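## Task

Place the chain bracelet entirely inside the back-right one of the four small compartments, both ear studs in the front-right small compartment, and the bangle in the big compartment next to the four small ones (not the long compartment along the hinge). The hinge marks the back, and left/right are judged standing at the front looking toward the hinge. Everything must stay put without the robot holding it; finish by releasing and moving the grippers away.

## Robot and tools

Robot: two 6-joint arms, left_arm and right_arm, each with a parallel gripper. The names are just labels; left_arm sits on the +y side of the scene frame. Scene frame: origin on the table surface midway between the arms, +x out over the table, +z up. Occasionally something may jerk a held part or shove a loose item; recheck after such events.

execute_actions takes "actions", a list holding zero or one entry, plus optional "pictures" (boolean). An empty list sends nothing and returns the current state with camera images. An entry with "rows" and optional "steps" (8 to 15, default 15; each step is 1/30 s) is a motion. An entry with only "steps" (up to 300) is a wait that sends no command. Images come back only for an empty list or when "pictures": true.

Each row is one list of 14 numbers, every one in [-1, 1], covering both arms even if only one moves: left_arm waist, shoulder, elbow, wrist pitch, wrist yaw, wrist roll, gripper opening, then the same seven for right_arm. A motion can carry up to 15 rows, one per step; if there are fewer rows than steps the last row repeats.

The six joint numbers are offsets, not poses. They are measured from the joint angles printed in the most recent result that showed them (for the first call of a scene before any such result, and for any call after the first in a single reply, from where the arm stands when the action begins). They are not relative to the previous row. Scale: 1.0 equals 1.202 rad for waist, 1.258 shoulder, 1.238 elbow, 2.073 wrist pitch, 2.022 wrist yaw and wrist roll. Joint ranges in rad: waist -2.618 to 3.054, shoulder 0 to 3.142, elbow 0 to 3.142, wrist pitch -1.571 to 1.571, wrist yaw -1.571 to 1.571, wrist roll -2.094 to 2.094. A call that would push a joint more than 0.036 rad outward beyond its range is refused and nothing moves. True limits may differ by up to 0.036 rad; targets beyond them are clipped, and "joint sent to its limit" may appear (possibly about an earlier action). Absence of that line does not prove more room.

The gripper number is absolute: +1 fully open, -1 closed. Away from the extremes the fingers go to where grip_measured would read that value. To hold something, command about 0.03 below the current grip_measured; a smaller gap holds more gently. Each gripper's reading may be offset by about 1 mm. Parts under about 2 mm thick are squeezed less firmly.

Motion limits: each joint's target stays within a lead of its measured angle per step (0.202 rad waist, 0.258 shoulder, 0.238 elbow, 0.573 wrist pitch, 0.522 wrist yaw and roll), and targets are scaled back if they would move the hand over 70 mm from where it is. Big offsets therefore take several actions. Sending zeros does not freeze an arm; it pulls it back to the reference angles and the arm may sag. To hold position, send offsets toward the desired angles in the first call of a reply and zeros afterwards, increasing the aim if a joint keeps falling short.

Timing: each result is captured 8 steps before its action ends; those steps run while you compose the next reply, and the simulation keeps going during your thinking. Arms keep moving toward the last row until everything is nearly still or a step is HELD; after that only a new action moves them further.

Result lines: the state line gives each gripper's end_effector_position (metres, scene frame) and end_effector_quat_wxyz; this point lies between the finger pads about 1 cm behind the tips, and the fingers point along the gripper's +z and close along its y. Printed positions can be off, more so at long reach. Joint positions and Joint velocities list each arm's six joints (rad, rad/s) then the pad gap (m, m/s; 0.094 fully open). grip_measured is the opening on the command scale. "joint command not followed" means a clearance check altered or blocked joint targets; the rest of the row still ran. HELD marks steps where your row was partly or wholly not sent. MOTOR HOT warns from 75 °C; at 90 °C that arm halts for 10 s, and at 100 °C its motors and gripper let go and the arm drops (OVER-TEMPERATURE FAULT). Avoid holding loads longer than needed.

zoom_image: "camera" (cam_head_left, cam_head_right, cam_high, cam_low, cam_left_wrist, cam_right_wrist) and "region" [x0, y0, x1, y1] in pixels of that camera's latest image, origin top-left, at most 504 by 504. Head, high and low cameras are 504x504; wrist cameras are 616x616 fisheye.

finished_scene: "scene" is the number of the current scene; it ends it irreversibly, reports success, and gives the next task if any. Replying without a tool call ends everything.

Avoid: dropping or knocking anything off the table, slamming or pushing hard, letting the arms collide or press on each other, and leaving items supported only by a gripper. Open, retract, then call finished_scene.

Each tool is called after "Emit:" by a JSON object that holds its "fn" and its "kwargs".

## Session

Emit:
{"fn": "execute_actions", "kwargs": {"actions": []}}

Scene clock: 0.00 s of 5600.00 s.
left_arm: end_effector_position=(+0.2848, +0.5137, +0.1159) grip_measured=+1.000 end_effector_quat_wxyz=(+0.009, +0.269, +0.962, -0.051) | right_arm: end_effector_position=(+0.1521, -0.0317, +0.3019) grip_measured=+1.000 end_effector_quat_wxyz=(+0.386, -0.358, +0.581, +0.620)
Joint positions: left_arm=[ 0.308  1.939  1.693 -1.382  0.085  1.051  0.094] | right_arm=[ 0.518  1.014  0.527  0.614 -1.002  0.567  0.094]
Joint velocities: left_arm=[-0.002 -0.012  0.017  0.037  0.051 -0.007  0.   ] | right_arm=[-0.002 -0.002  0.032 -0.037 -0.022 -0.022  0.   ]
Motor temperatures (°C, as the motors report them): left_arm=[28 26 26 26 26 25] | right_arm=[28 29 28 27 26 25]

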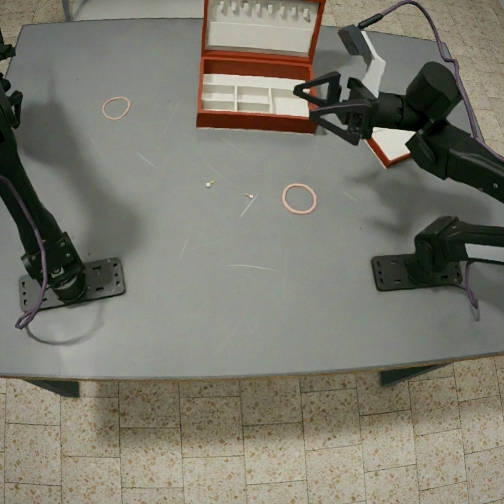

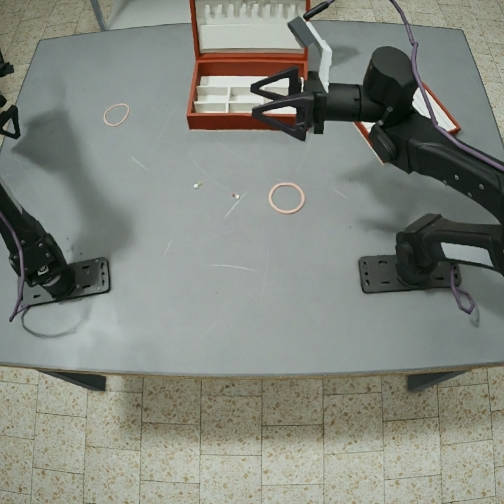

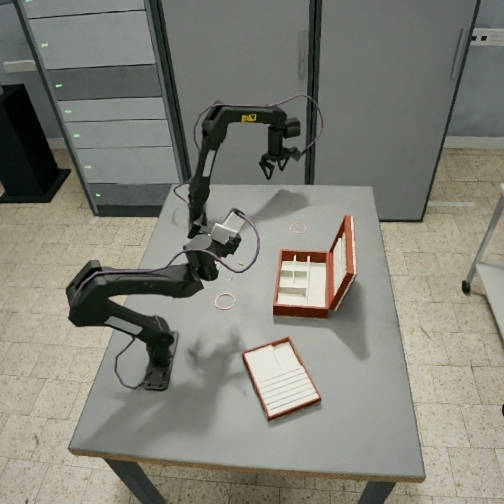

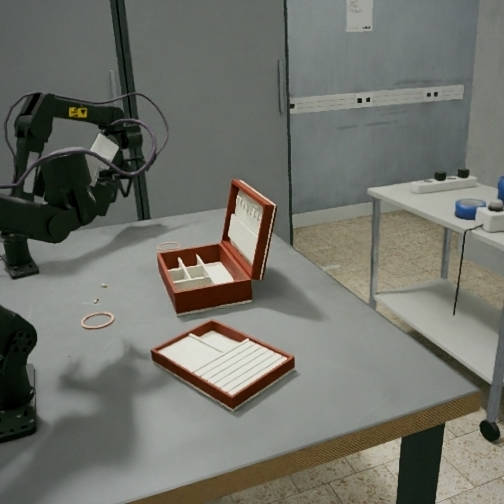

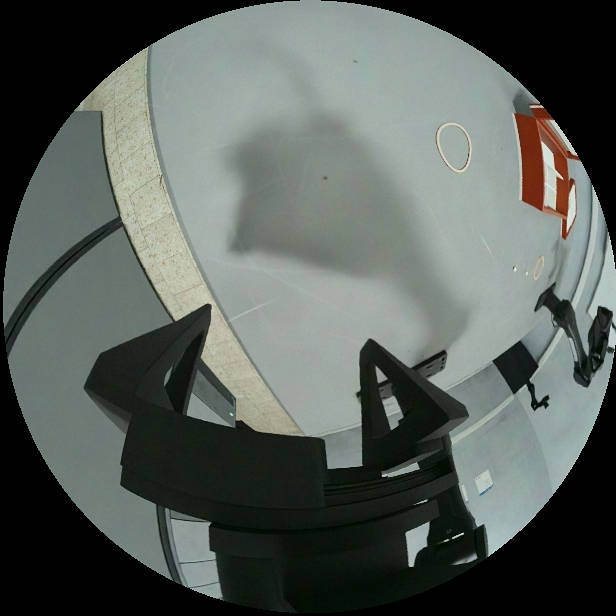

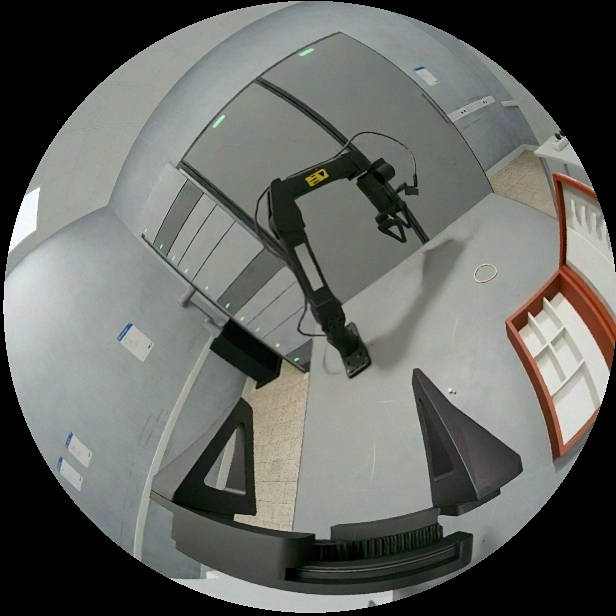

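Emit:
{"fn": "zoom_image", "kwargs": {"camera": "cam_head_left", "region": [190,160,330,230]}}

Emit:
{"fn": "zoom_image", "kwargs": {"camera": "cam_head_left", "region": [80,40,330,150]}}

Region (190, 160, 330, 230) of cam_head_left's 504x504 image, scaled by 3.600, with more detail than that image has.

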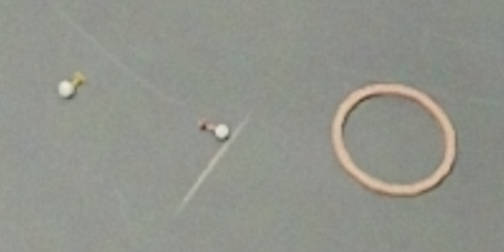

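Region (80, 40, 330, 150) of cam_head_left's 504x504 image, scaled by 2.016, with more detail than that image has; it fills the top 222 rows of this view, and the rest is white.

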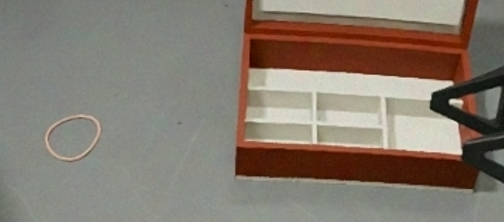

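Emit:
{"fn": "execute_actions", "kwargs": {"actions": [{"rows":[[-0.05,0,0,0.02,-0.01,-0.07,0.7,0.04,0,0.04,-0.1,0.07,-0.04,0.7],[-0.1,0,0,0.04,-0.02,-0.14,0.4,0.08,0.02,0.08,-0.2,0.14,-0.08,0.4],[-0.15,0,0,0.06,-0.03,-0.21,0.1,0.12,0.04,0.12,-0.3,0.21,-0.12,0.1],[-0.2,0,0,0.08,-0.042,-0.28,-0.2,0.16,0.07,0.16,-0.4,0.28,-0.16,-0.2],[-0.25,0,0,0.1,-0.042,-0.35,-0.5,0.2,0.1,0.2,-0.5,0.35,-0.2,-0.5],[-0.3,0.01,-0.01,0.12,-0.042,-0.42,-0.5,0.24,0.14,0.24,-0.6,0.42,-0.24,-0.5],[-0.35,0.02,-0.02,0.14,-0.042,-0.48,-0.5,0.28,0.18,0.28,-0.68,0.47,-0.28,-0.5],[-0.4,0.03,-0.035,0.158,-0.042,-0.52,-0.5,0.32,0.23,0.32,-0.728,0.496,-0.28,-0.5],[-0.44,0.04,-0.05,0.158,-0.042,-0.52,-0.5,0.36,0.28,0.36,-0.728,0.496,-0.28,-0.5],[-0.47,0.05,-0.065,0.158,-0.042,-0.52,-0.5,0.39,0.33,0.4,-0.728,0.496,-0.28,-0.5],[-0.495,0.06,-0.08,0.158,-0.042,-0.52,-0.5,0.405,0.38,0.43,-0.728,0.496,-0.28,-0.5],[-0.495,0.07,-0.095,0.158,-0.042,-0.52,-0.5,0.405,0.43,0.43,-0.728,0.496,-0.28,-0.5],[-0.495,0.08,-0.105,0.158,-0.042,-0.52,-0.5,0.405,0.48,0.43,-0.728,0.496,-0.28,-0.5],[-0.495,0.088,-0.118,0.158,-0.042,-0.52,-0.5,0.405,0.51,0.43,-0.728,0.496,-0.28,-0.5],[-0.495,0.088,-0.118,0.158,-0.042,-0.52,-0.5,0.405,0.53,0.43,-0.728,0.496,-0.28,-0.5]]}]}}

Emit:
{"fn": "execute_actions", "kwargs": {"actions": [{"steps":35}], "pictures": true}}

Scene clock: 2.87 s of 5600.00 s.
left_arm: end_effector_position=(+0.3471, +0.4449, +0.1152) grip_measured=-0.486 end_effector_quat_wxyz=(+0.043, +0.168, +0.985, +0.008) | right_arm: end_effector_position=(+0.1814, +0.0156, +0.2435) grip_measured=-0.485 end_effector_quat_wxyz=(+0.362, -0.345, +0.736, +0.456)
Joint positions: left_arm=[ 0.041  1.941  1.693 -1.238  0.018  0.574  0.024] | right_arm=[ 0.769  1.148  0.778 -0.005 -0.495  0.277  0.024]
Joint velocities: left_arm=[-1.775  0.037 -0.002  0.96  -0.037 -2.425 -0.027] | right_arm=[ 1.326  1.272  1.521 -2.879  2.864 -1.81  -0.025]
Motor temperatures (°C, as the motors report them): left_arm=[28 27 26 26 26 25] | right_arm=[28 29 28 27 26 25]
Steps of this call (steps 1 to 79: nothing new was sent; steps 80 to 86: the first 7 steps of this action). Readings (joint positions):
80: left_arm=[0.302 1.939 1.693 -1.379 0.080 1.028] | right_arm=[0.526 1.014 0.533 0.585 -0.981 0.555]
81: left_arm=[0.288 1.939 1.693 -1.370 0.069 0.982] | right_arm=[0.548 1.016 0.550 0.518 -0.934 0.529]
83: left_arm=[0.216 1.939 1.693 -1.329 0.040 0.835] | right_arm=[0.626 1.042 0.624 0.313 -0.788 0.449]
86: the state above

Scene clock: 4.03 s of 5600.00 s.
left_arm: end_effector_position=(+0.3534, +0.3211, +0.0358) grip_measured=-0.498 end_effector_quat_wxyz=(-0.001, +0.048, +0.999, -0.005) | right_arm: end_effector_position=(+0.1294, -0.0612, +0.0295) grip_measured=-0.497 end_effector_quat_wxyz=(+0.007, -0.497, +0.868, +0.010)
Joint positions: left_arm=[-0.284  2.059  1.548 -1.061  0.01   0.007  0.024] | right_arm=[ 1.004  1.701  1.043 -0.889 -0.011  0.008  0.024]
Joint velocities: left_arm=[-0.002 -0.012 -0.037  0.007 -0.037 -0.022  0.   ] | right_arm=[-0.002 -0.017 -0.022 -0.066 -0.022 -0.066 -0.   ]
Motor temperatures (°C, as the motors report them): left_arm=[28 27 26 26 26 25] | right_arm=[28 29 29 27 26 25]
Kept back: nothing.
Steps of this call (steps 1 to 8: the last 8 steps of your previous action; steps 9 to 35: the robot went on to your last target). Readings (joint positions):
1: left_arm=[-0.021 1.943 1.693 -1.205 0.016 0.490] | right_arm=[0.816 1.197 0.831 -0.107 -0.398 0.224]
2: left_arm=[-0.083 1.948 1.689 -1.171 0.015 0.412] | right_arm=[0.862 1.251 0.883 -0.207 -0.318 0.183]
4: left_arm=[-0.202 1.961 1.666 -1.113 0.013 0.276] | right_arm=[0.943 1.369 0.977 -0.398 -0.212 0.124]
8: left_arm=[-0.335 2.018 1.588 -1.064 0.019 0.118] | right_arm=[1.004 1.593 1.043 -0.640 -0.111 0.059]
35: the state above

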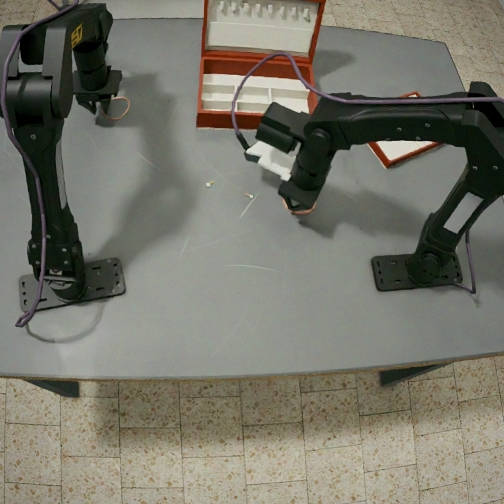

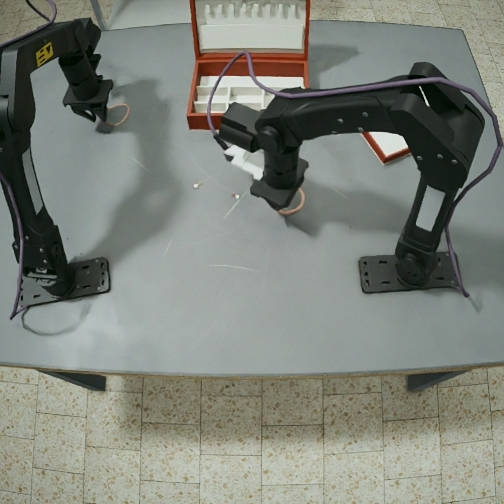

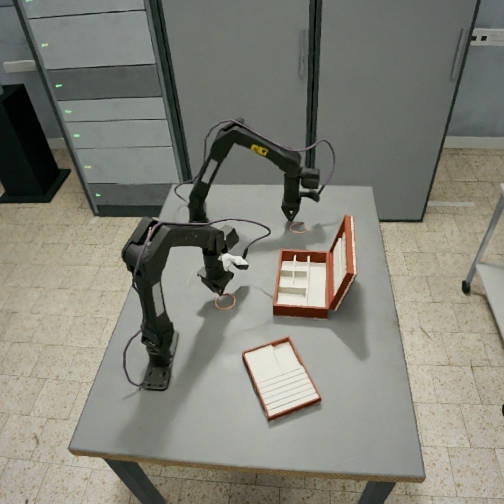

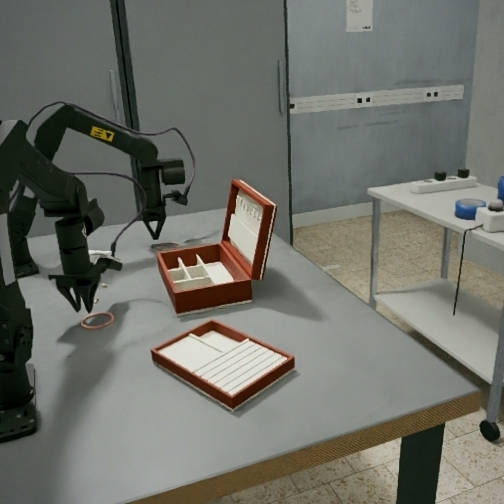

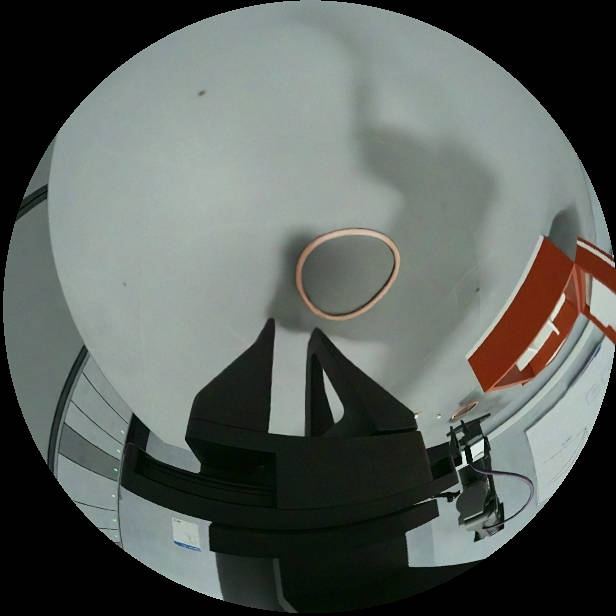

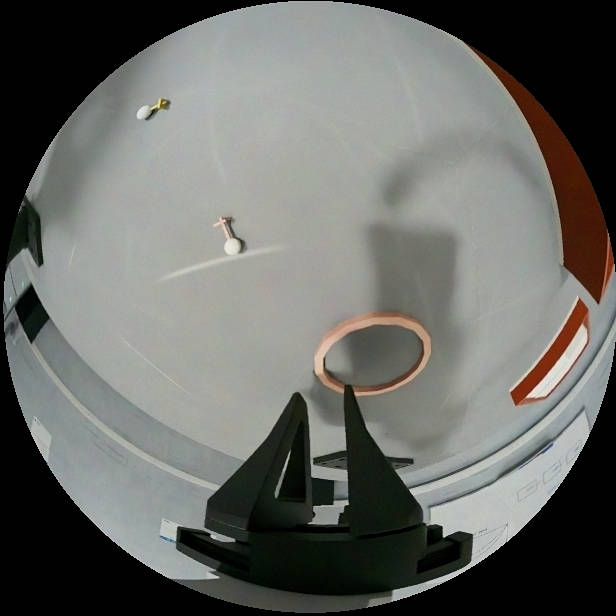

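Emit:
{"fn": "execute_actions", "kwargs": {"actions": [{"rows":[[0,0,0,0.015,0,0,-0.5,0,0,0,0.012,0,0,-0.5],[0,0,-0.01,0.03,0,0,-0.5,0,0,-0.01,0.024,0,0,-0.5],[0,0,-0.025,0.045,0,0,-0.5,0,0,-0.025,0.036,0,0,-0.5],[0,0,-0.04,0.06,0,0,-0.5,0,0,-0.04,0.048,0,0,-0.5],[0,0,-0.055,0.075,0,0,-0.5,0,0,-0.055,0.06,0,0,-0.5],[0,0,-0.07,0.088,0,0,-0.5,0,0,-0.065,0.076,0,0,-0.5],[0,0,-0.08,0.088,0,0,-0.5,0,0,-0.073,0.076,0,0,-0.5],[0,0,-0.09,0.088,0,0,-0.5,0,0,-0.082,0.076,0,0,-0.5]]}]}}

Emit:
{"fn": "execute_actions", "kwargs": {"actions": [{"steps":18}], "pictures": true}}

Scene clock: 5.00 s of 5600.00 s.
left_arm: end_effector_position=(+0.3652, +0.3200, +0.0243) grip_measured=-0.498 end_effector_quat_wxyz=(+0.030, +0.048, +0.998, -0.006) | right_arm: end_effector_position=(+0.1313, -0.0580, +0.0183) grip_measured=-0.497 end_effector_quat_wxyz=(+0.023, -0.497, +0.867, +0.020)
Joint positions: left_arm=[-0.284  2.059  1.498 -0.95   0.01   0.007  0.024] | right_arm=[ 1.004  1.701  0.992 -0.801 -0.011  0.007  0.024]
Joint velocities: left_arm=[-0.007  0.002 -0.471  0.505 -0.022  0.007  0.   ] | right_arm=[ 0.007 -0.007 -0.437  0.476 -0.007 -0.037  0.001]
Motor temperatures (°C, as the motors report them): left_arm=[28 27 26 26 26 25] | right_arm=[28 30 29 27 26 25]
Steps of this call (steps 1 to 15: the robot went on to your last target; steps 16 to 22: nothing new was sent; steps 23 to 29: the first 7 steps of this action). Readings (joint positions):
23: left_arm=[-0.284 2.059 1.548 -1.059 0.010 0.007] | right_arm=[1.004 1.701 1.043 -0.888 -0.011 0.007]
24: left_arm=[-0.284 2.059 1.548 -1.053 0.010 0.007] | right_arm=[1.004 1.701 1.043 -0.884 -0.011 0.007]
26: left_arm=[-0.284 2.059 1.540 -1.019 0.010 0.007] | right_arm=[1.004 1.701 1.033 -0.857 -0.011 0.007]
29: the state above

Scene clock: 5.60 s of 5600.00 s.
left_arm: end_effector_position=(+0.3685, +0.3197, +0.0169) grip_measured=-0.498 end_effector_quat_wxyz=(+0.044, +0.048, +0.998, -0.007) | right_arm: end_effector_position=(+0.1307, -0.0590, +0.0096) grip_measured=-0.497 end_effector_quat_wxyz=(+0.030, -0.497, +0.867, +0.023)
Joint positions: left_arm=[-0.284  2.056  1.46  -0.887  0.011  0.007  0.024] | right_arm=[ 1.004  1.701  0.952 -0.747 -0.011  0.007  0.024]
Joint velocities: left_arm=[-0.027  0.007  0.007  0.007  0.022 -0.037  0.001] | right_arm=[ 0.002 -0.012 -0.027 -0.081  0.022  0.095 -0.   ]
Motor temperatures (°C, as the motors report them): left_arm=[28 27 26 26 26 25] | right_arm=[28 30 29 27 26 25]
Kept back: nothing.
Steps of this call (steps 1 to 8: the last 8 steps of your previous action; steps 9 to 18: the robot went on to your last target). Readings (joint positions):
1: left_arm=[-0.284 2.059 1.481 -0.934 0.010 0.007] | right_arm=[1.004 1.701 0.977 -0.789 -0.011 0.007]
2: left_arm=[-0.284 2.059 1.468 -0.926 0.010 0.007] | right_arm=[1.004 1.701 0.965 -0.782 -0.011 0.007]
4: left_arm=[-0.284 2.056 1.460 -0.918 0.008 0.007] | right_arm=[1.004 1.701 0.952 -0.775 -0.011 0.007]
8: left_arm=[-0.284 2.056 1.460 -0.899 0.011 0.007] | right_arm=[1.004 1.701 0.952 -0.761 -0.011 0.007]
18: the state above

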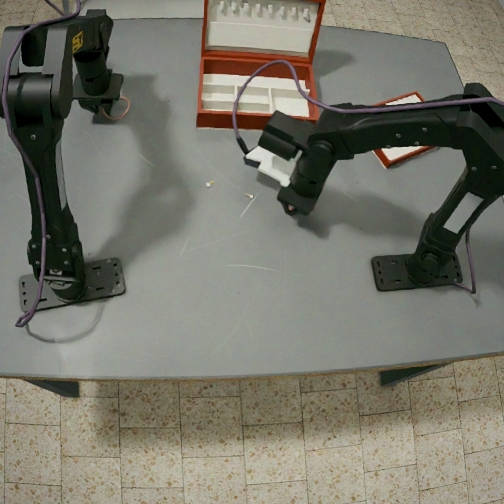

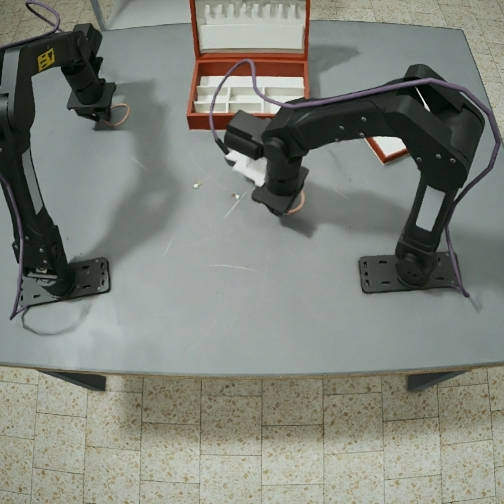

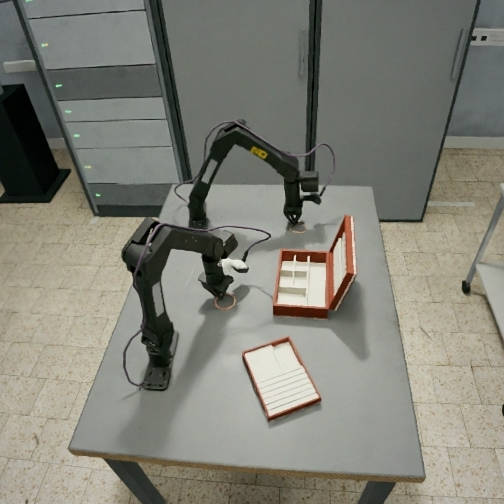

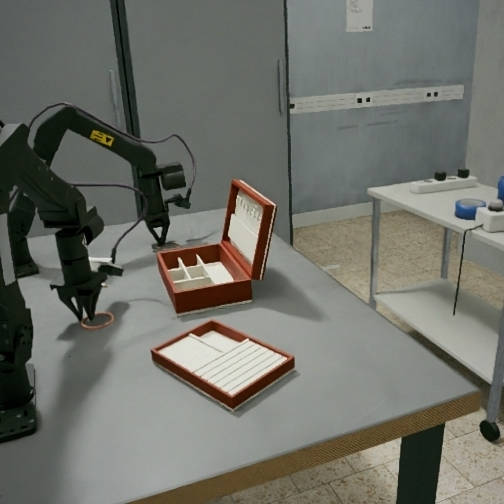

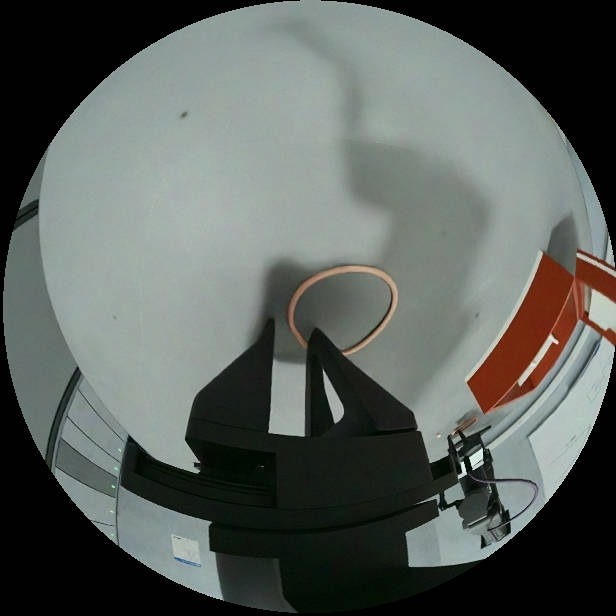

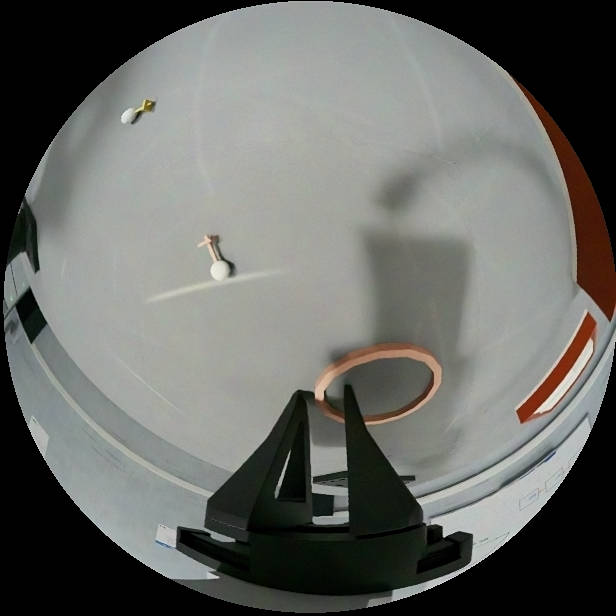

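Emit:
{"fn": "execute_actions", "kwargs": {"actions": [{"rows":[[0,0,-0.015,0,0,0,-0.6,0,0,-0.015,0,0,0,-0.6],[0,0,-0.015,0,0,0,-0.7,0,0,-0.015,0,0,0,-0.7],[0,0,-0.015,0,0,0,-0.78,0,0,-0.015,0,0,0,-0.78],[0,0,-0.015,0,0,0,-0.84,0,0,-0.015,0,0,0,-0.83],[0,0,-0.015,0,0,0,-0.88,0,0,-0.015,0,0,0,-0.86],[0,0,-0.015,0,0,0,-0.91,0,0,-0.015,0,0,0,-0.89],[0,0,-0.015,0,0,0,-0.94,0,0,-0.015,0,0,0,-0.91],[0,0,-0.015,0,0,0,-0.97,0,0,-0.015,0,0,0,-0.93],[0,0,-0.015,0,0,0,-1,0,0,-0.015,0,0,0,-0.94]],"steps":12}]}}

Emit:
{"fn": "execute_actions", "kwargs": {"actions": [{"steps":14}]}}

Scene clock: 6.30 s of 5600.00 s.
left_arm: end_effector_position=(+0.3688, +0.3197, +0.0169) grip_measured=-0.810 end_effector_quat_wxyz=(+0.045, +0.048, +0.998, -0.007) | right_arm: end_effector_position=(+0.1309, -0.0586, +0.0096) grip_measured=-0.802 end_effector_quat_wxyz=(+0.030, -0.496, +0.867, +0.024)
Joint positions: left_arm=[-0.284  2.056  1.46  -0.885  0.011  0.007  0.009] | right_arm=[ 1.004  1.701  0.952 -0.745 -0.011  0.007  0.009]
Joint velocities: left_arm=[ 0.002 -0.007 -0.012 -0.007 -0.022  0.051 -0.058] | right_arm=[ 0.002 -0.022 -0.027 -0.037 -0.022  0.037 -0.051]
Motor temperatures (°C, as the motors report them): left_arm=[28 28 26 26 26 25] | right_arm=[28 30 29 27 26 25]
Steps of this call (steps 1 to 15: the robot went on to your last target; steps 16 to 17: nothing new was sent; steps 18 to 21: the first 4 steps of this action). Readings (joint positions):
18: left_arm=[-0.284 2.056 1.460 -0.885 0.011 0.007] | right_arm=[1.004 1.701 0.952 -0.745 -0.011 0.007]
19: left_arm=[-0.284 2.056 1.460 -0.885 0.011 0.007] | right_arm=[1.004 1.701 0.952 -0.745 -0.011 0.007]
21: the state above

Scene clock: 6.77 s of 5600.00 s.
left_arm: end_effector_position=(+0.3688, +0.3197, +0.0169) grip_measured=-0.988 end_effector_quat_wxyz=(+0.045, +0.048, +0.998, -0.007) | right_arm: end_effector_position=(+0.1308, -0.0587, +0.0096) grip_measured=-0.932 end_effector_quat_wxyz=(+0.030, -0.496, +0.867, +0.024)
Joint positions: left_arm=[-0.284  2.056  1.46  -0.885  0.011  0.007  0.001] | right_arm=[ 1.004  1.701  0.952 -0.746 -0.011  0.007  0.003]
Joint velocities: left_arm=[ 0.012 -0.002  0.007  0.007 -0.051 -0.037 -0.001] | right_arm=[ 0.002  0.007  0.002  0.066  0.007 -0.037 -0.   ]
Motor temperatures (°C, as the motors report them): left_arm=[28 28 26 26 26 25] | right_arm=[28 30 29 27 26 25]
Kept back: nothing.
Steps of this call (steps 1 to 8: the last 8 steps of your previous action; steps 9 to 14: the robot went on to your last target). Readings (joint positions):
1: left_arm=[-0.284 2.056 1.460 -0.885 0.011 0.007] | right_arm=[1.004 1.701 0.952 -0.745 -0.011 0.007]
2: left_arm=[-0.284 2.056 1.460 -0.885 0.011 0.007] | right_arm=[1.004 1.701 0.952 -0.745 -0.011 0.007]
4: left_arm=[-0.284 2.056 1.460 -0.885 0.011 0.007] | right_arm=[1.004 1.701 0.952 -0.746 -0.011 0.007]
8: left_arm=[-0.284 2.056 1.460 -0.885 0.011 0.007] | right_arm=[1.004 1.701 0.952 -0.746 -0.011 0.007]
14: the state above

Emit:
{"fn": "execute_actions", "kwargs": {"actions": [{"rows":[[0,0,0,0,0,0,-1,0,0,0,0,0,0,-0.965],[0,-0.01,0.01,0,0,0,-1,0,0,0,0,0,0,-0.965],[0,-0.018,0.02,-0.006,0,0,-1,0,-0.01,0.03,-0.01,0,0,-0.965],[0,-0.026,0.03,-0.012,0,0,-1,0,-0.01,0.06,-0.025,0,0,-0.965],[0,-0.034,0.04,-0.018,0,0,-1,0,-0.01,0.1,-0.04,0,0,-0.965],[0,-0.042,0.05,-0.025,0,0,-1,0,-0.01,0.14,-0.06,0,0,-0.965],[0,-0.05,0.06,-0.032,0,0,-1,0,-0.01,0.18,-0.08,0,0,-0.965],[0,-0.058,0.07,-0.039,0,0,-1,0,-0.01,0.22,-0.1,0,0,-0.965],[0,-0.066,0.08,-0.046,0,0,-1,0,-0.01,0.26,-0.12,0,0,-0.965],[0,-0.074,0.09,-0.053,0,0,-1,0,-0.01,0.3,-0.135,0,0,-0.965],[0,-0.082,0.1,-0.06,0,0,-1,0,-0.01,0.34,-0.15,0,0,-0.965],[0,-0.09,0.11,-0.067,0,0,-1,0,-0.01,0.38,-0.16,0,0,-0.965],[0,-0.098,0.12,-0.074,0,0,-1,0,-0.01,0.42,-0.16,0,0,-0.965],[0,-0.106,0.13,-0.081,0,0,-1,0,-0.01,0.46,-0.16,0,0,-0.965],[0,-0.114,0.14,-0.088,0,0,-1,0,-0.01,0.485,-0.16,0,0,-0.965]]}]}}

Emit:
{"fn": "execute_actions", "kwargs": {"actions": [{"steps":14}]}}

Emit:
{"fn": "execute_actions", "kwargs": {"actions": [{"rows":[[0,-0.015,0.015,-0.006,0,0,-1,-0.015,0.01,0.025,0,0,0,-0.965],[0,-0.022,0.023,-0.012,0,0,-1,-0.04,0.02,0.04,0,0,0,-0.965],[0,-0.029,0.031,-0.018,0,0,-1,-0.07,0.04,0.055,0,0,0,-0.965],[0,-0.036,0.039,-0.024,0,0,-1,-0.1,0.06,0.07,0,0,0,-0.965],[0,-0.043,0.047,-0.03,0,0,-1,-0.13,0.08,0.085,0,0,0,-0.965],[0,-0.05,0.055,-0.036,0,0,-1,-0.16,0.1,0.1,0,0,0,-0.965],[0,-0.057,0.063,-0.042,0,0,-1,-0.19,0.12,0.115,0,0,0,-0.965],[0,-0.064,0.071,-0.048,0,0,-1,-0.22,0.14,0.13,0,0,0,-0.965],[0,-0.071,0.079,-0.054,0,0,-1,-0.25,0.16,0.145,0,0,0,-0.965],[0,-0.078,0.087,-0.06,0,0,-1,-0.28,0.18,0.16,0,0,0,-0.965],[0,-0.085,0.095,-0.066,0,0,-1,-0.305,0.2,0.175,0,0,0,-0.965],[0,-0.092,0.103,-0.072,0,0,-1,-0.325,0.22,0.19,0,0,0,-0.965],[0,-0.099,0.11,-0.078,0,0,-1,-0.345,0.24,0.205,0,0,0,-0.965],[0,-0.105,0.115,-0.082,0,0,-1,-0.357,0.26,0.22,0,0,0,-0.965],[0,-0.11,0.12,-0.085,0,0,-1,-0.363,0.275,0.235,0,0,0,-0.965]]}]}}

Emit:
{"fn": "execute_actions", "kwargs": {"actions": [{"steps":25}], "pictures": true}}

Emit:
{"fn": "zoom_image", "kwargs": {"camera": "cam_high", "region": [245,200,365,330]}}

Emit:
{"fn": "zoom_image", "kwargs": {"camera": "cam_head_right", "region": [175,30,325,140]}}

Scene clock: 8.73 s of 5600.00 s.
left_arm: end_effector_position=(+0.3709, +0.3195, +0.0275) grip_measured=-0.988 end_effector_quat_wxyz=(+0.049, +0.048, +0.998, -0.007) | right_arm: end_effector_position=(+0.1372, -0.0477, +0.0319) grip_measured=-0.953 end_effector_quat_wxyz=(+0.033, -0.496, +0.867, +0.026)
Joint positions: left_arm=[-0.284  2.042  1.483 -0.913  0.011  0.007  0.001] | right_arm=[ 1.004  1.701  1.05  -0.836 -0.011  0.007  0.002]
Joint velocities: left_arm=[-0.022 -0.212  0.295 -0.315 -0.022 -0.037 -0.   ] | right_arm=[ 0.007 -0.012  1.272 -0.799  0.022  0.007 -0.001]
Motor temperatures (°C, as the motors report them): left_arm=[28 28 26 26 26 25] | right_arm=[28 30 29 27 26 25]
Steps of this call (steps 1 to 15: the robot went on to your last target; steps 16 to 52: nothing new was sent; steps 53 to 59: the first 7 steps of this action). Readings (joint positions):
53: left_arm=[-0.284 2.056 1.460 -0.885 0.011 0.007] | right_arm=[1.004 1.701 0.952 -0.746 -0.011 0.007]
54: left_arm=[-0.284 2.056 1.460 -0.885 0.011 0.007] | right_arm=[1.004 1.701 0.952 -0.746 -0.011 0.007]
56: left_arm=[-0.284 2.055 1.462 -0.889 0.011 0.007] | right_arm=[1.004 1.701 0.961 -0.759 -0.011 0.007]
59: the state above

Scene clock: 9.20 s of 5600.00 s.
left_arm: end_effector_position=(+0.3884, +0.3180, +0.1132) grip_measured=-0.988 end_effector_quat_wxyz=(+0.123, +0.048, +0.991, -0.010) | right_arm: end_effector_position=(+0.1825, +0.0307, +0.1743) grip_measured=-0.953 end_effector_quat_wxyz=(+0.164, -0.488, +0.851, +0.102)
Joint positions: left_arm=[-0.284  1.914  1.621 -1.031  0.011  0.007  0.001] | right_arm=[ 1.004  1.689  1.542 -1.034 -0.011  0.007  0.002]
Joint velocities: left_arm=[-0.002 -0.002 -0.027 -0.168 -0.081  0.037 -0.001] | right_arm=[ 0.012  0.012 -0.022 -0.271 -0.007 -0.037  0.001]
Motor temperatures (°C, as the motors report them): left_arm=[28 28 26 26 26 25] | right_arm=[28 30 29 27 26 25]
Kept back: nothing.
Steps of this call (steps 1 to 8: the last 8 steps of your previous action; steps 9 to 14: the robot went on to your last target). Readings (joint positions):
1: left_arm=[-0.284 2.033 1.494 -0.922 0.011 0.007] | right_arm=[1.004 1.701 1.099 -0.864 -0.011 0.007]
2: left_arm=[-0.284 2.022 1.507 -0.933 0.011 0.007] | right_arm=[1.004 1.701 1.153 -0.889 -0.011 0.007]
4: left_arm=[-0.284 1.997 1.536 -0.953 0.011 0.007] | right_arm=[1.004 1.701 1.264 -0.937 -0.011 0.007]
8: left_arm=[-0.284 1.945 1.593 -0.997 0.011 0.007] | right_arm=[1.004 1.701 1.465 -1.009 -0.011 0.007]
14: the state above

Scene clock: 9.43 s of 5600.00 s.
left_arm: end_effector_position=(+0.3860, +0.3182, +0.1302) grip_measured=-0.988 end_effector_quat_wxyz=(+0.130, +0.048, +0.990, -0.011) | right_arm: end_effector_position=(+0.2417, +0.0174, +0.1684) grip_measured=-0.953 end_effector_quat_wxyz=(+0.163, -0.427, +0.884, +0.092)
Joint positions: left_arm=[-0.284  1.889  1.652 -1.072  0.011  0.007  0.001] | right_arm=[ 0.86   1.783  1.633 -1.044 -0.022  0.007  0.002]
Joint velocities: left_arm=[-0.002 -0.261  0.3   -0.198 -0.022 -0.007  0.   ] | right_arm=[-1.145  0.716  0.559  0.051  0.007 -0.007 -0.   ]
Motor temperatures (°C, as the motors report them): left_arm=[28 28 26 26 26 25] | right_arm=[28 30 29 27 26 25]
Steps of this call (steps 1 to 7: the first 7 steps of this action). Readings (joint positions):
1: left_arm=[-0.284 1.914 1.621 -1.035 0.011 0.007] | right_arm=[1.003 1.691 1.542 -1.041 -0.011 0.007]
2: left_arm=[-0.284 1.914 1.621 -1.037 0.011 0.007] | right_arm=[0.998 1.695 1.546 -1.043 -0.013 0.007]
4: left_arm=[-0.284 1.908 1.628 -1.047 0.011 0.007] | right_arm=[0.964 1.718 1.572 -1.048 -0.020 0.007]
7: the state above

Scene clock: 10.27 s of 5600.00 s.
left_arm: end_effector_position=(+0.3744, +0.3192, +0.1973) grip_measured=-0.988 end_effector_quat_wxyz=(+0.175, +0.048, +0.983, -0.012) | right_arm: end_effector_position=(+0.3675, -0.0477, +0.1135) grip_measured=-0.953 end_effector_quat_wxyz=(+0.137, -0.292, +0.945, +0.047)
Joint positions: left_arm=[-0.284  1.78   1.754 -1.191  0.011  0.007  0.001] | right_arm=[ 0.562  2.049  1.804 -1.035 -0.008  0.007  0.002]
Joint velocities: left_arm=[-0.012  0.002 -0.012 -0.007  0.022  0.095  0.001] | right_arm=[-0.012  0.002  0.007 -0.007  0.022  0.007 -0.002]
Motor temperatures (°C, as the motors report them): left_arm=[28 28 27 26 26 25] | right_arm=[28 30 29 27 26 25]
Kept back: nothing.
Steps of this call (steps 1 to 8: the last 8 steps of your previous action; steps 9 to 25: the robot went on to your last target). Readings (joint positions):
1: left_arm=[-0.284 1.879 1.662 -1.081 0.011 0.007] | right_arm=[0.819 1.810 1.653 -1.041 -0.022 0.007]
2: left_arm=[-0.284 1.868 1.674 -1.090 0.011 0.007] | right_arm=[0.779 1.837 1.671 -1.039 -0.022 0.007]
4: left_arm=[-0.284 1.845 1.698 -1.109 0.011 0.007] | right_arm=[0.700 1.893 1.706 -1.037 -0.020 0.007]
8: left_arm=[-0.284 1.801 1.739 -1.148 0.011 0.007] | right_arm=[0.581 2.001 1.774 -1.035 -0.014 0.007]
25: the state above

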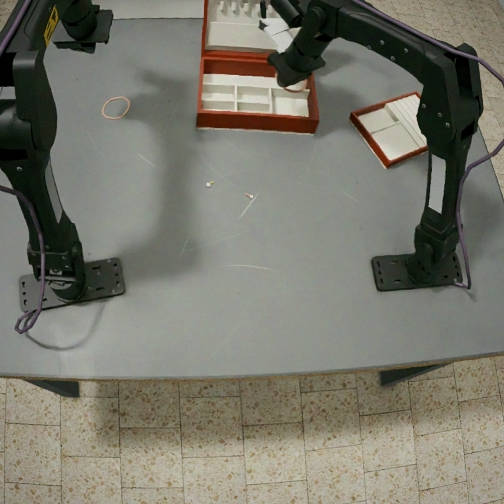

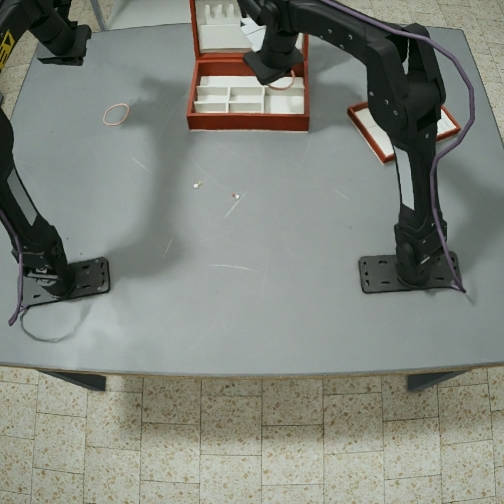

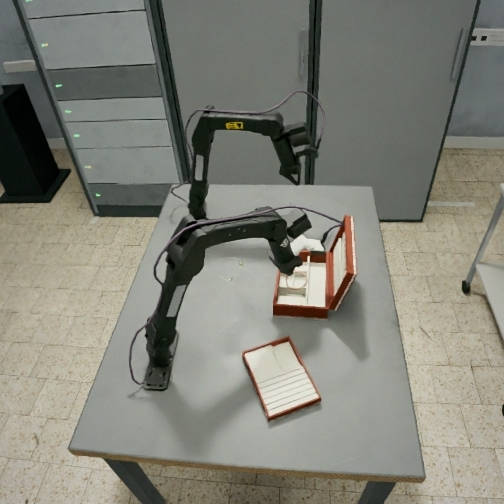

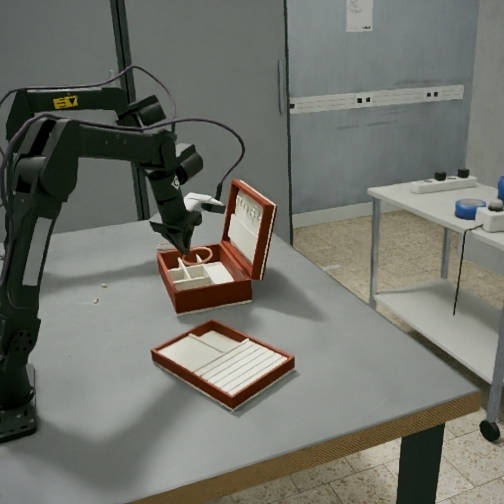

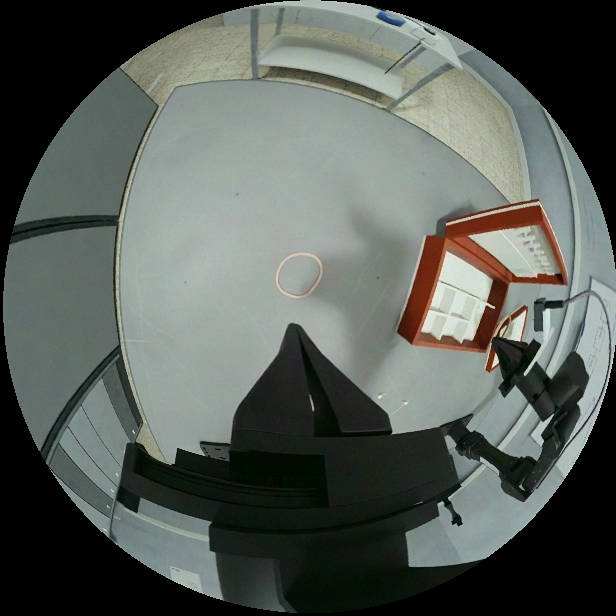

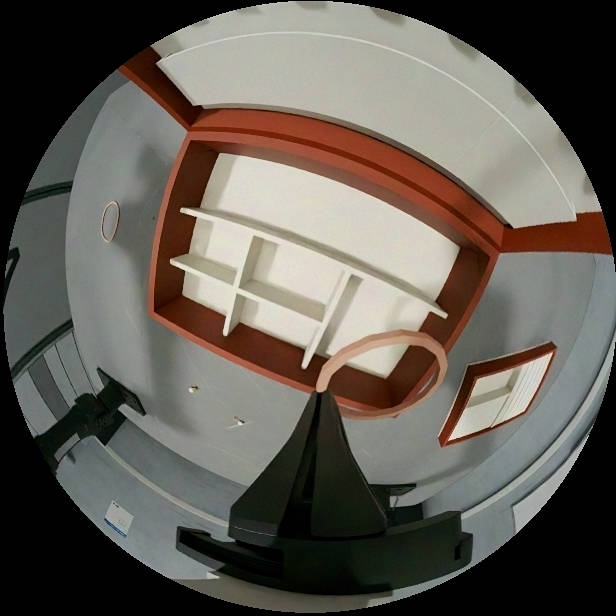

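Region (245, 200, 365, 330) of cam_high's 504x504 image, scaled by 3.877, with more detail than that image has; it fills the left 465 columns of this view, and the rest is white.

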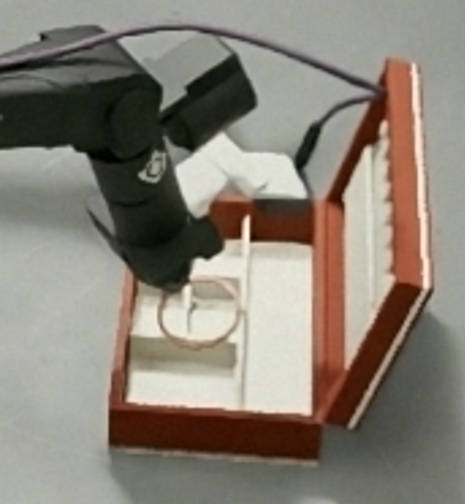

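Region (175, 30, 325, 140) of cam_head_right's 504x504 image, scaled by 3.360, with more detail than that image has; it fills the top 370 rows of this view, and the rest is white.

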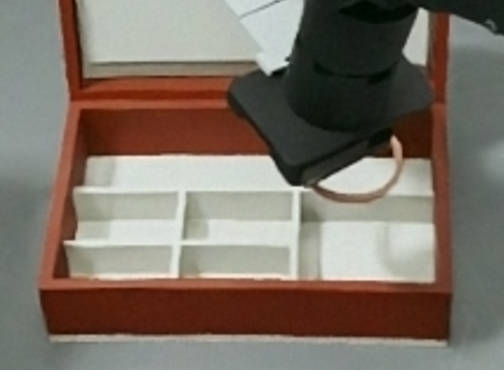

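Emit:
{"fn": "execute_actions", "kwargs": {"actions": [{"rows":[[0,0.02,0,0,0,0,-0.8,0,-0.01,-0.012,0.004,0,0,-0.965],[0,0.045,-0.01,0.005,0,0,-0.6,0,-0.01,-0.024,0.008,0,0,-0.965],[0,0.07,-0.02,0.01,0,0,-0.45,0,-0.01,-0.036,0.012,0,0,-0.965],[0,0.095,-0.03,0.015,0,0,-0.45,0,-0.01,-0.048,0.016,0,0,-0.965],[0,0.12,-0.04,0.02,0,0,-0.45,0,-0.01,-0.06,0.02,0,0,-0.965],[0,0.145,-0.05,0.025,0,0,-0.45,0,-0.01,-0.072,0.025,0,0,-0.965],[0,0.17,-0.06,0.03,0,0,-0.45,0,-0.01,-0.084,0.03,0,0,-0.965],[0,0.195,-0.064,0.035,0,0,-0.45,0,-0.01,-0.096,0.035,0,0,-0.965],[0,0.22,-0.064,0.04,0,0,-0.45,0,-0.01,-0.108,0.04,0,0,-0.965],[0,0.24,-0.064,0.045,0,0,-0.45,0,-0.01,-0.12,0.045,0,0,-0.965],[0,0.26,-0.064,0.05,0,0,-0.45,0,-0.01,-0.125,0.05,0,0,-0.965],[0,0.275,-0.064,0.05,0,0,-0.45,0,-0.01,-0.125,0.05,0,0,-0.965],[0,0.285,-0.064,0.05,0,0,-0.45,0,-0.01,-0.125,0.05,0,0,-0.965],[0,0.293,-0.064,0.05,0,0,-0.45,0,-0.01,-0.125,0.05,0,0,-0.965]]}]}}

Emit:
{"fn": "execute_actions", "kwargs": {"actions": [{"steps":25}], "pictures": true}}

Emit:
{"fn": "zoom_image", "kwargs": {"camera": "cam_high", "region": [245,200,365,330]}}

Emit:
{"fn": "zoom_image", "kwargs": {"camera": "cam_head_right", "region": [175,30,325,140]}}

Scene clock: 11.47 s of 5600.00 s.
left_arm: end_effector_position=(+0.3866, +0.3181, +0.1507) grip_measured=-0.452 end_effector_quat_wxyz=(+0.131, +0.048, +0.990, -0.011) | right_arm: end_effector_position=(+0.3599, -0.0529, +0.0950) grip_measured=-0.953 end_effector_quat_wxyz=(+0.120, -0.293, +0.948, +0.042)
Joint positions: left_arm=[-0.284  1.893  1.739 -1.153  0.011  0.007  0.026] | right_arm=[ 0.562  2.049  1.74  -1.007 -0.008  0.007  0.002]
Joint velocities: left_arm=[-0.002  0.979 -0.3    0.3   -0.066 -0.037  0.001] | right_arm=[ 0.007 -0.012 -0.496  0.212  0.022  0.081 -0.001]
Motor temperatures (°C, as the motors report them): left_arm=[28 28 27 26 26 25] | right_arm=[28 31 29 27 26 25]
Steps of this call (steps 1 to 29: the robot went on to your last target; steps 30 to 36: the first 7 steps of this action). Readings (joint positions):
30: left_arm=[-0.284 1.780 1.754 -1.192 0.011 0.007] | right_arm=[0.562 2.049 1.804 -1.035 -0.008 0.007]
31: left_arm=[-0.284 1.784 1.754 -1.191 0.011 0.007] | right_arm=[0.562 2.049 1.801 -1.033 -0.008 0.007]
33: left_arm=[-0.284 1.809 1.754 -1.183 0.011 0.007] | right_arm=[0.562 2.049 1.785 -1.024 -0.008 0.007]
36: the state above

Scene clock: 12.30 s of 5600.00 s.
left_arm: end_effector_position=(+0.3749, +0.3192, +0.0270) grip_measured=-0.452 end_effector_quat_wxyz=(-0.008, +0.048, +0.999, -0.005) | right_arm: end_effector_position=(+0.3530, -0.0577, +0.0723) grip_measured=-0.953 end_effector_quat_wxyz=(+0.108, -0.293, +0.949, +0.038)
Joint positions: left_arm=[-0.284  2.163  1.673 -1.096  0.011  0.007  0.026] | right_arm=[ 0.562  2.049  1.655 -0.947 -0.008  0.007  0.002]
Joint velocities: left_arm=[ 0.012 -0.022  0.002 -0.007  0.007 -0.007 -0.   ] | right_arm=[ 0.002 -0.002 -0.012 -0.007 -0.007  0.066 -0.001]
Motor temperatures (°C, as the motors report them): left_arm=[28 29 27 26 26 25] | right_arm=[28 31 29 27 26 25]
Kept back: nothing.
Steps of this call (steps 1 to 8: the last 8 steps of your previous action; steps 9 to 25: the robot went on to your last target). Readings (joint positions):
1: left_arm=[-0.284 1.930 1.728 -1.142 0.011 0.007] | right_arm=[0.562 2.049 1.722 -1.002 -0.008 0.007]
2: left_arm=[-0.284 1.971 1.717 -1.133 0.011 0.007] | right_arm=[0.562 2.049 1.706 -0.996 -0.008 0.007]
4: left_arm=[-0.284 2.051 1.699 -1.117 0.011 0.007] | right_arm=[0.562 2.049 1.675 -0.983 -0.008 0.007]
8: left_arm=[-0.284 2.157 1.677 -1.103 0.011 0.007] | right_arm=[0.562 2.049 1.655 -0.970 -0.008 0.007]
25: the state above

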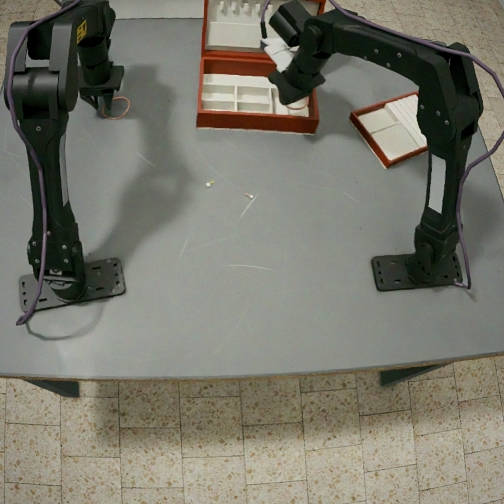

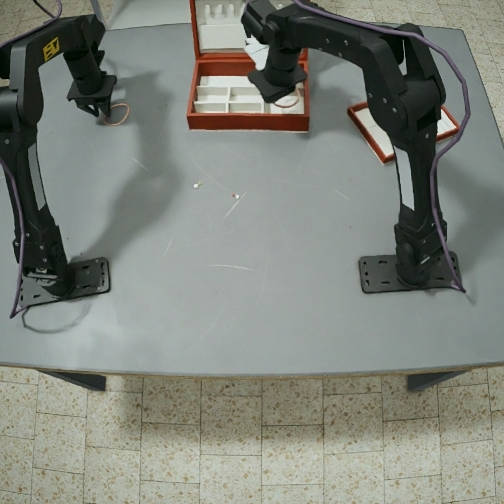

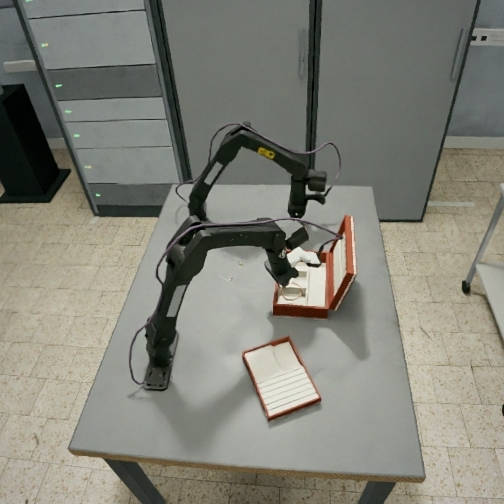

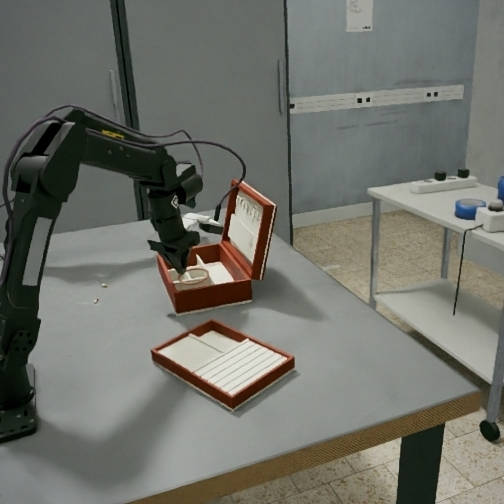

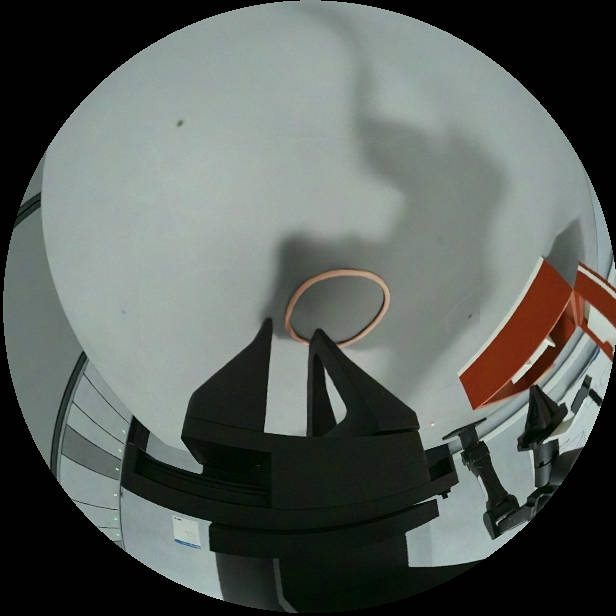

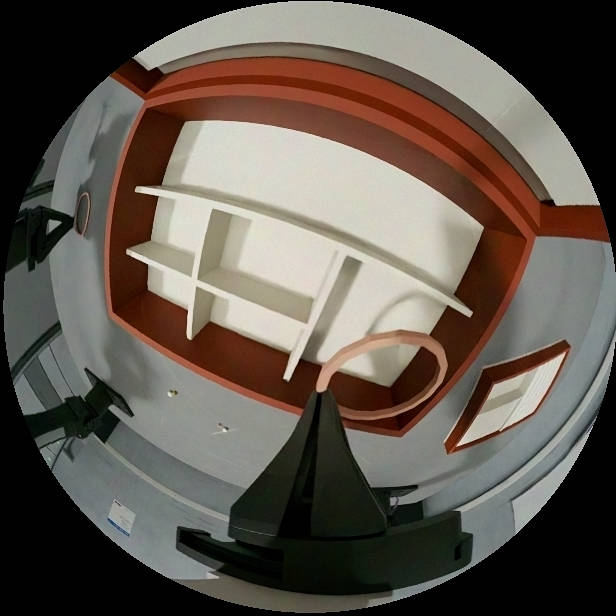

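Region (245, 200, 365, 330) of cam_high's 504x504 image, scaled by 3.877, with more detail than that image has; it fills the left 465 columns of this view, and the rest is white.

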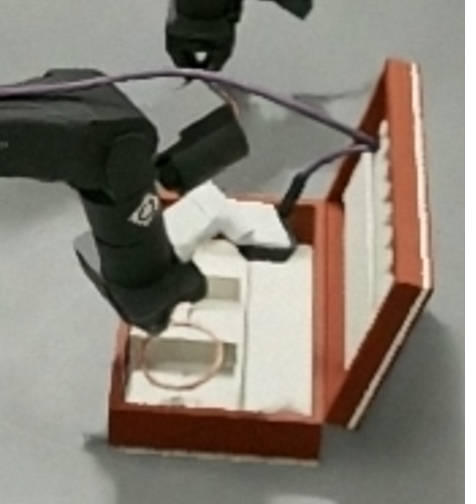

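Region (175, 30, 325, 140) of cam_head_right's 504x504 image, scaled by 3.360, with more detail than that image has; it fills the top 370 rows of this view, and the rest is white.

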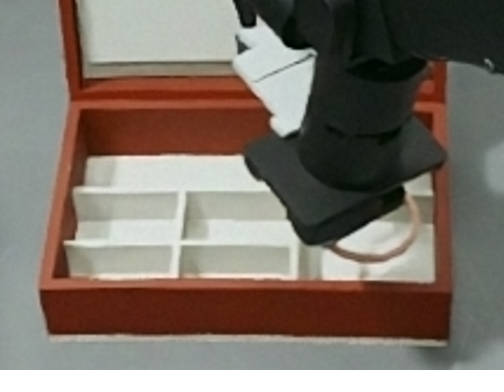

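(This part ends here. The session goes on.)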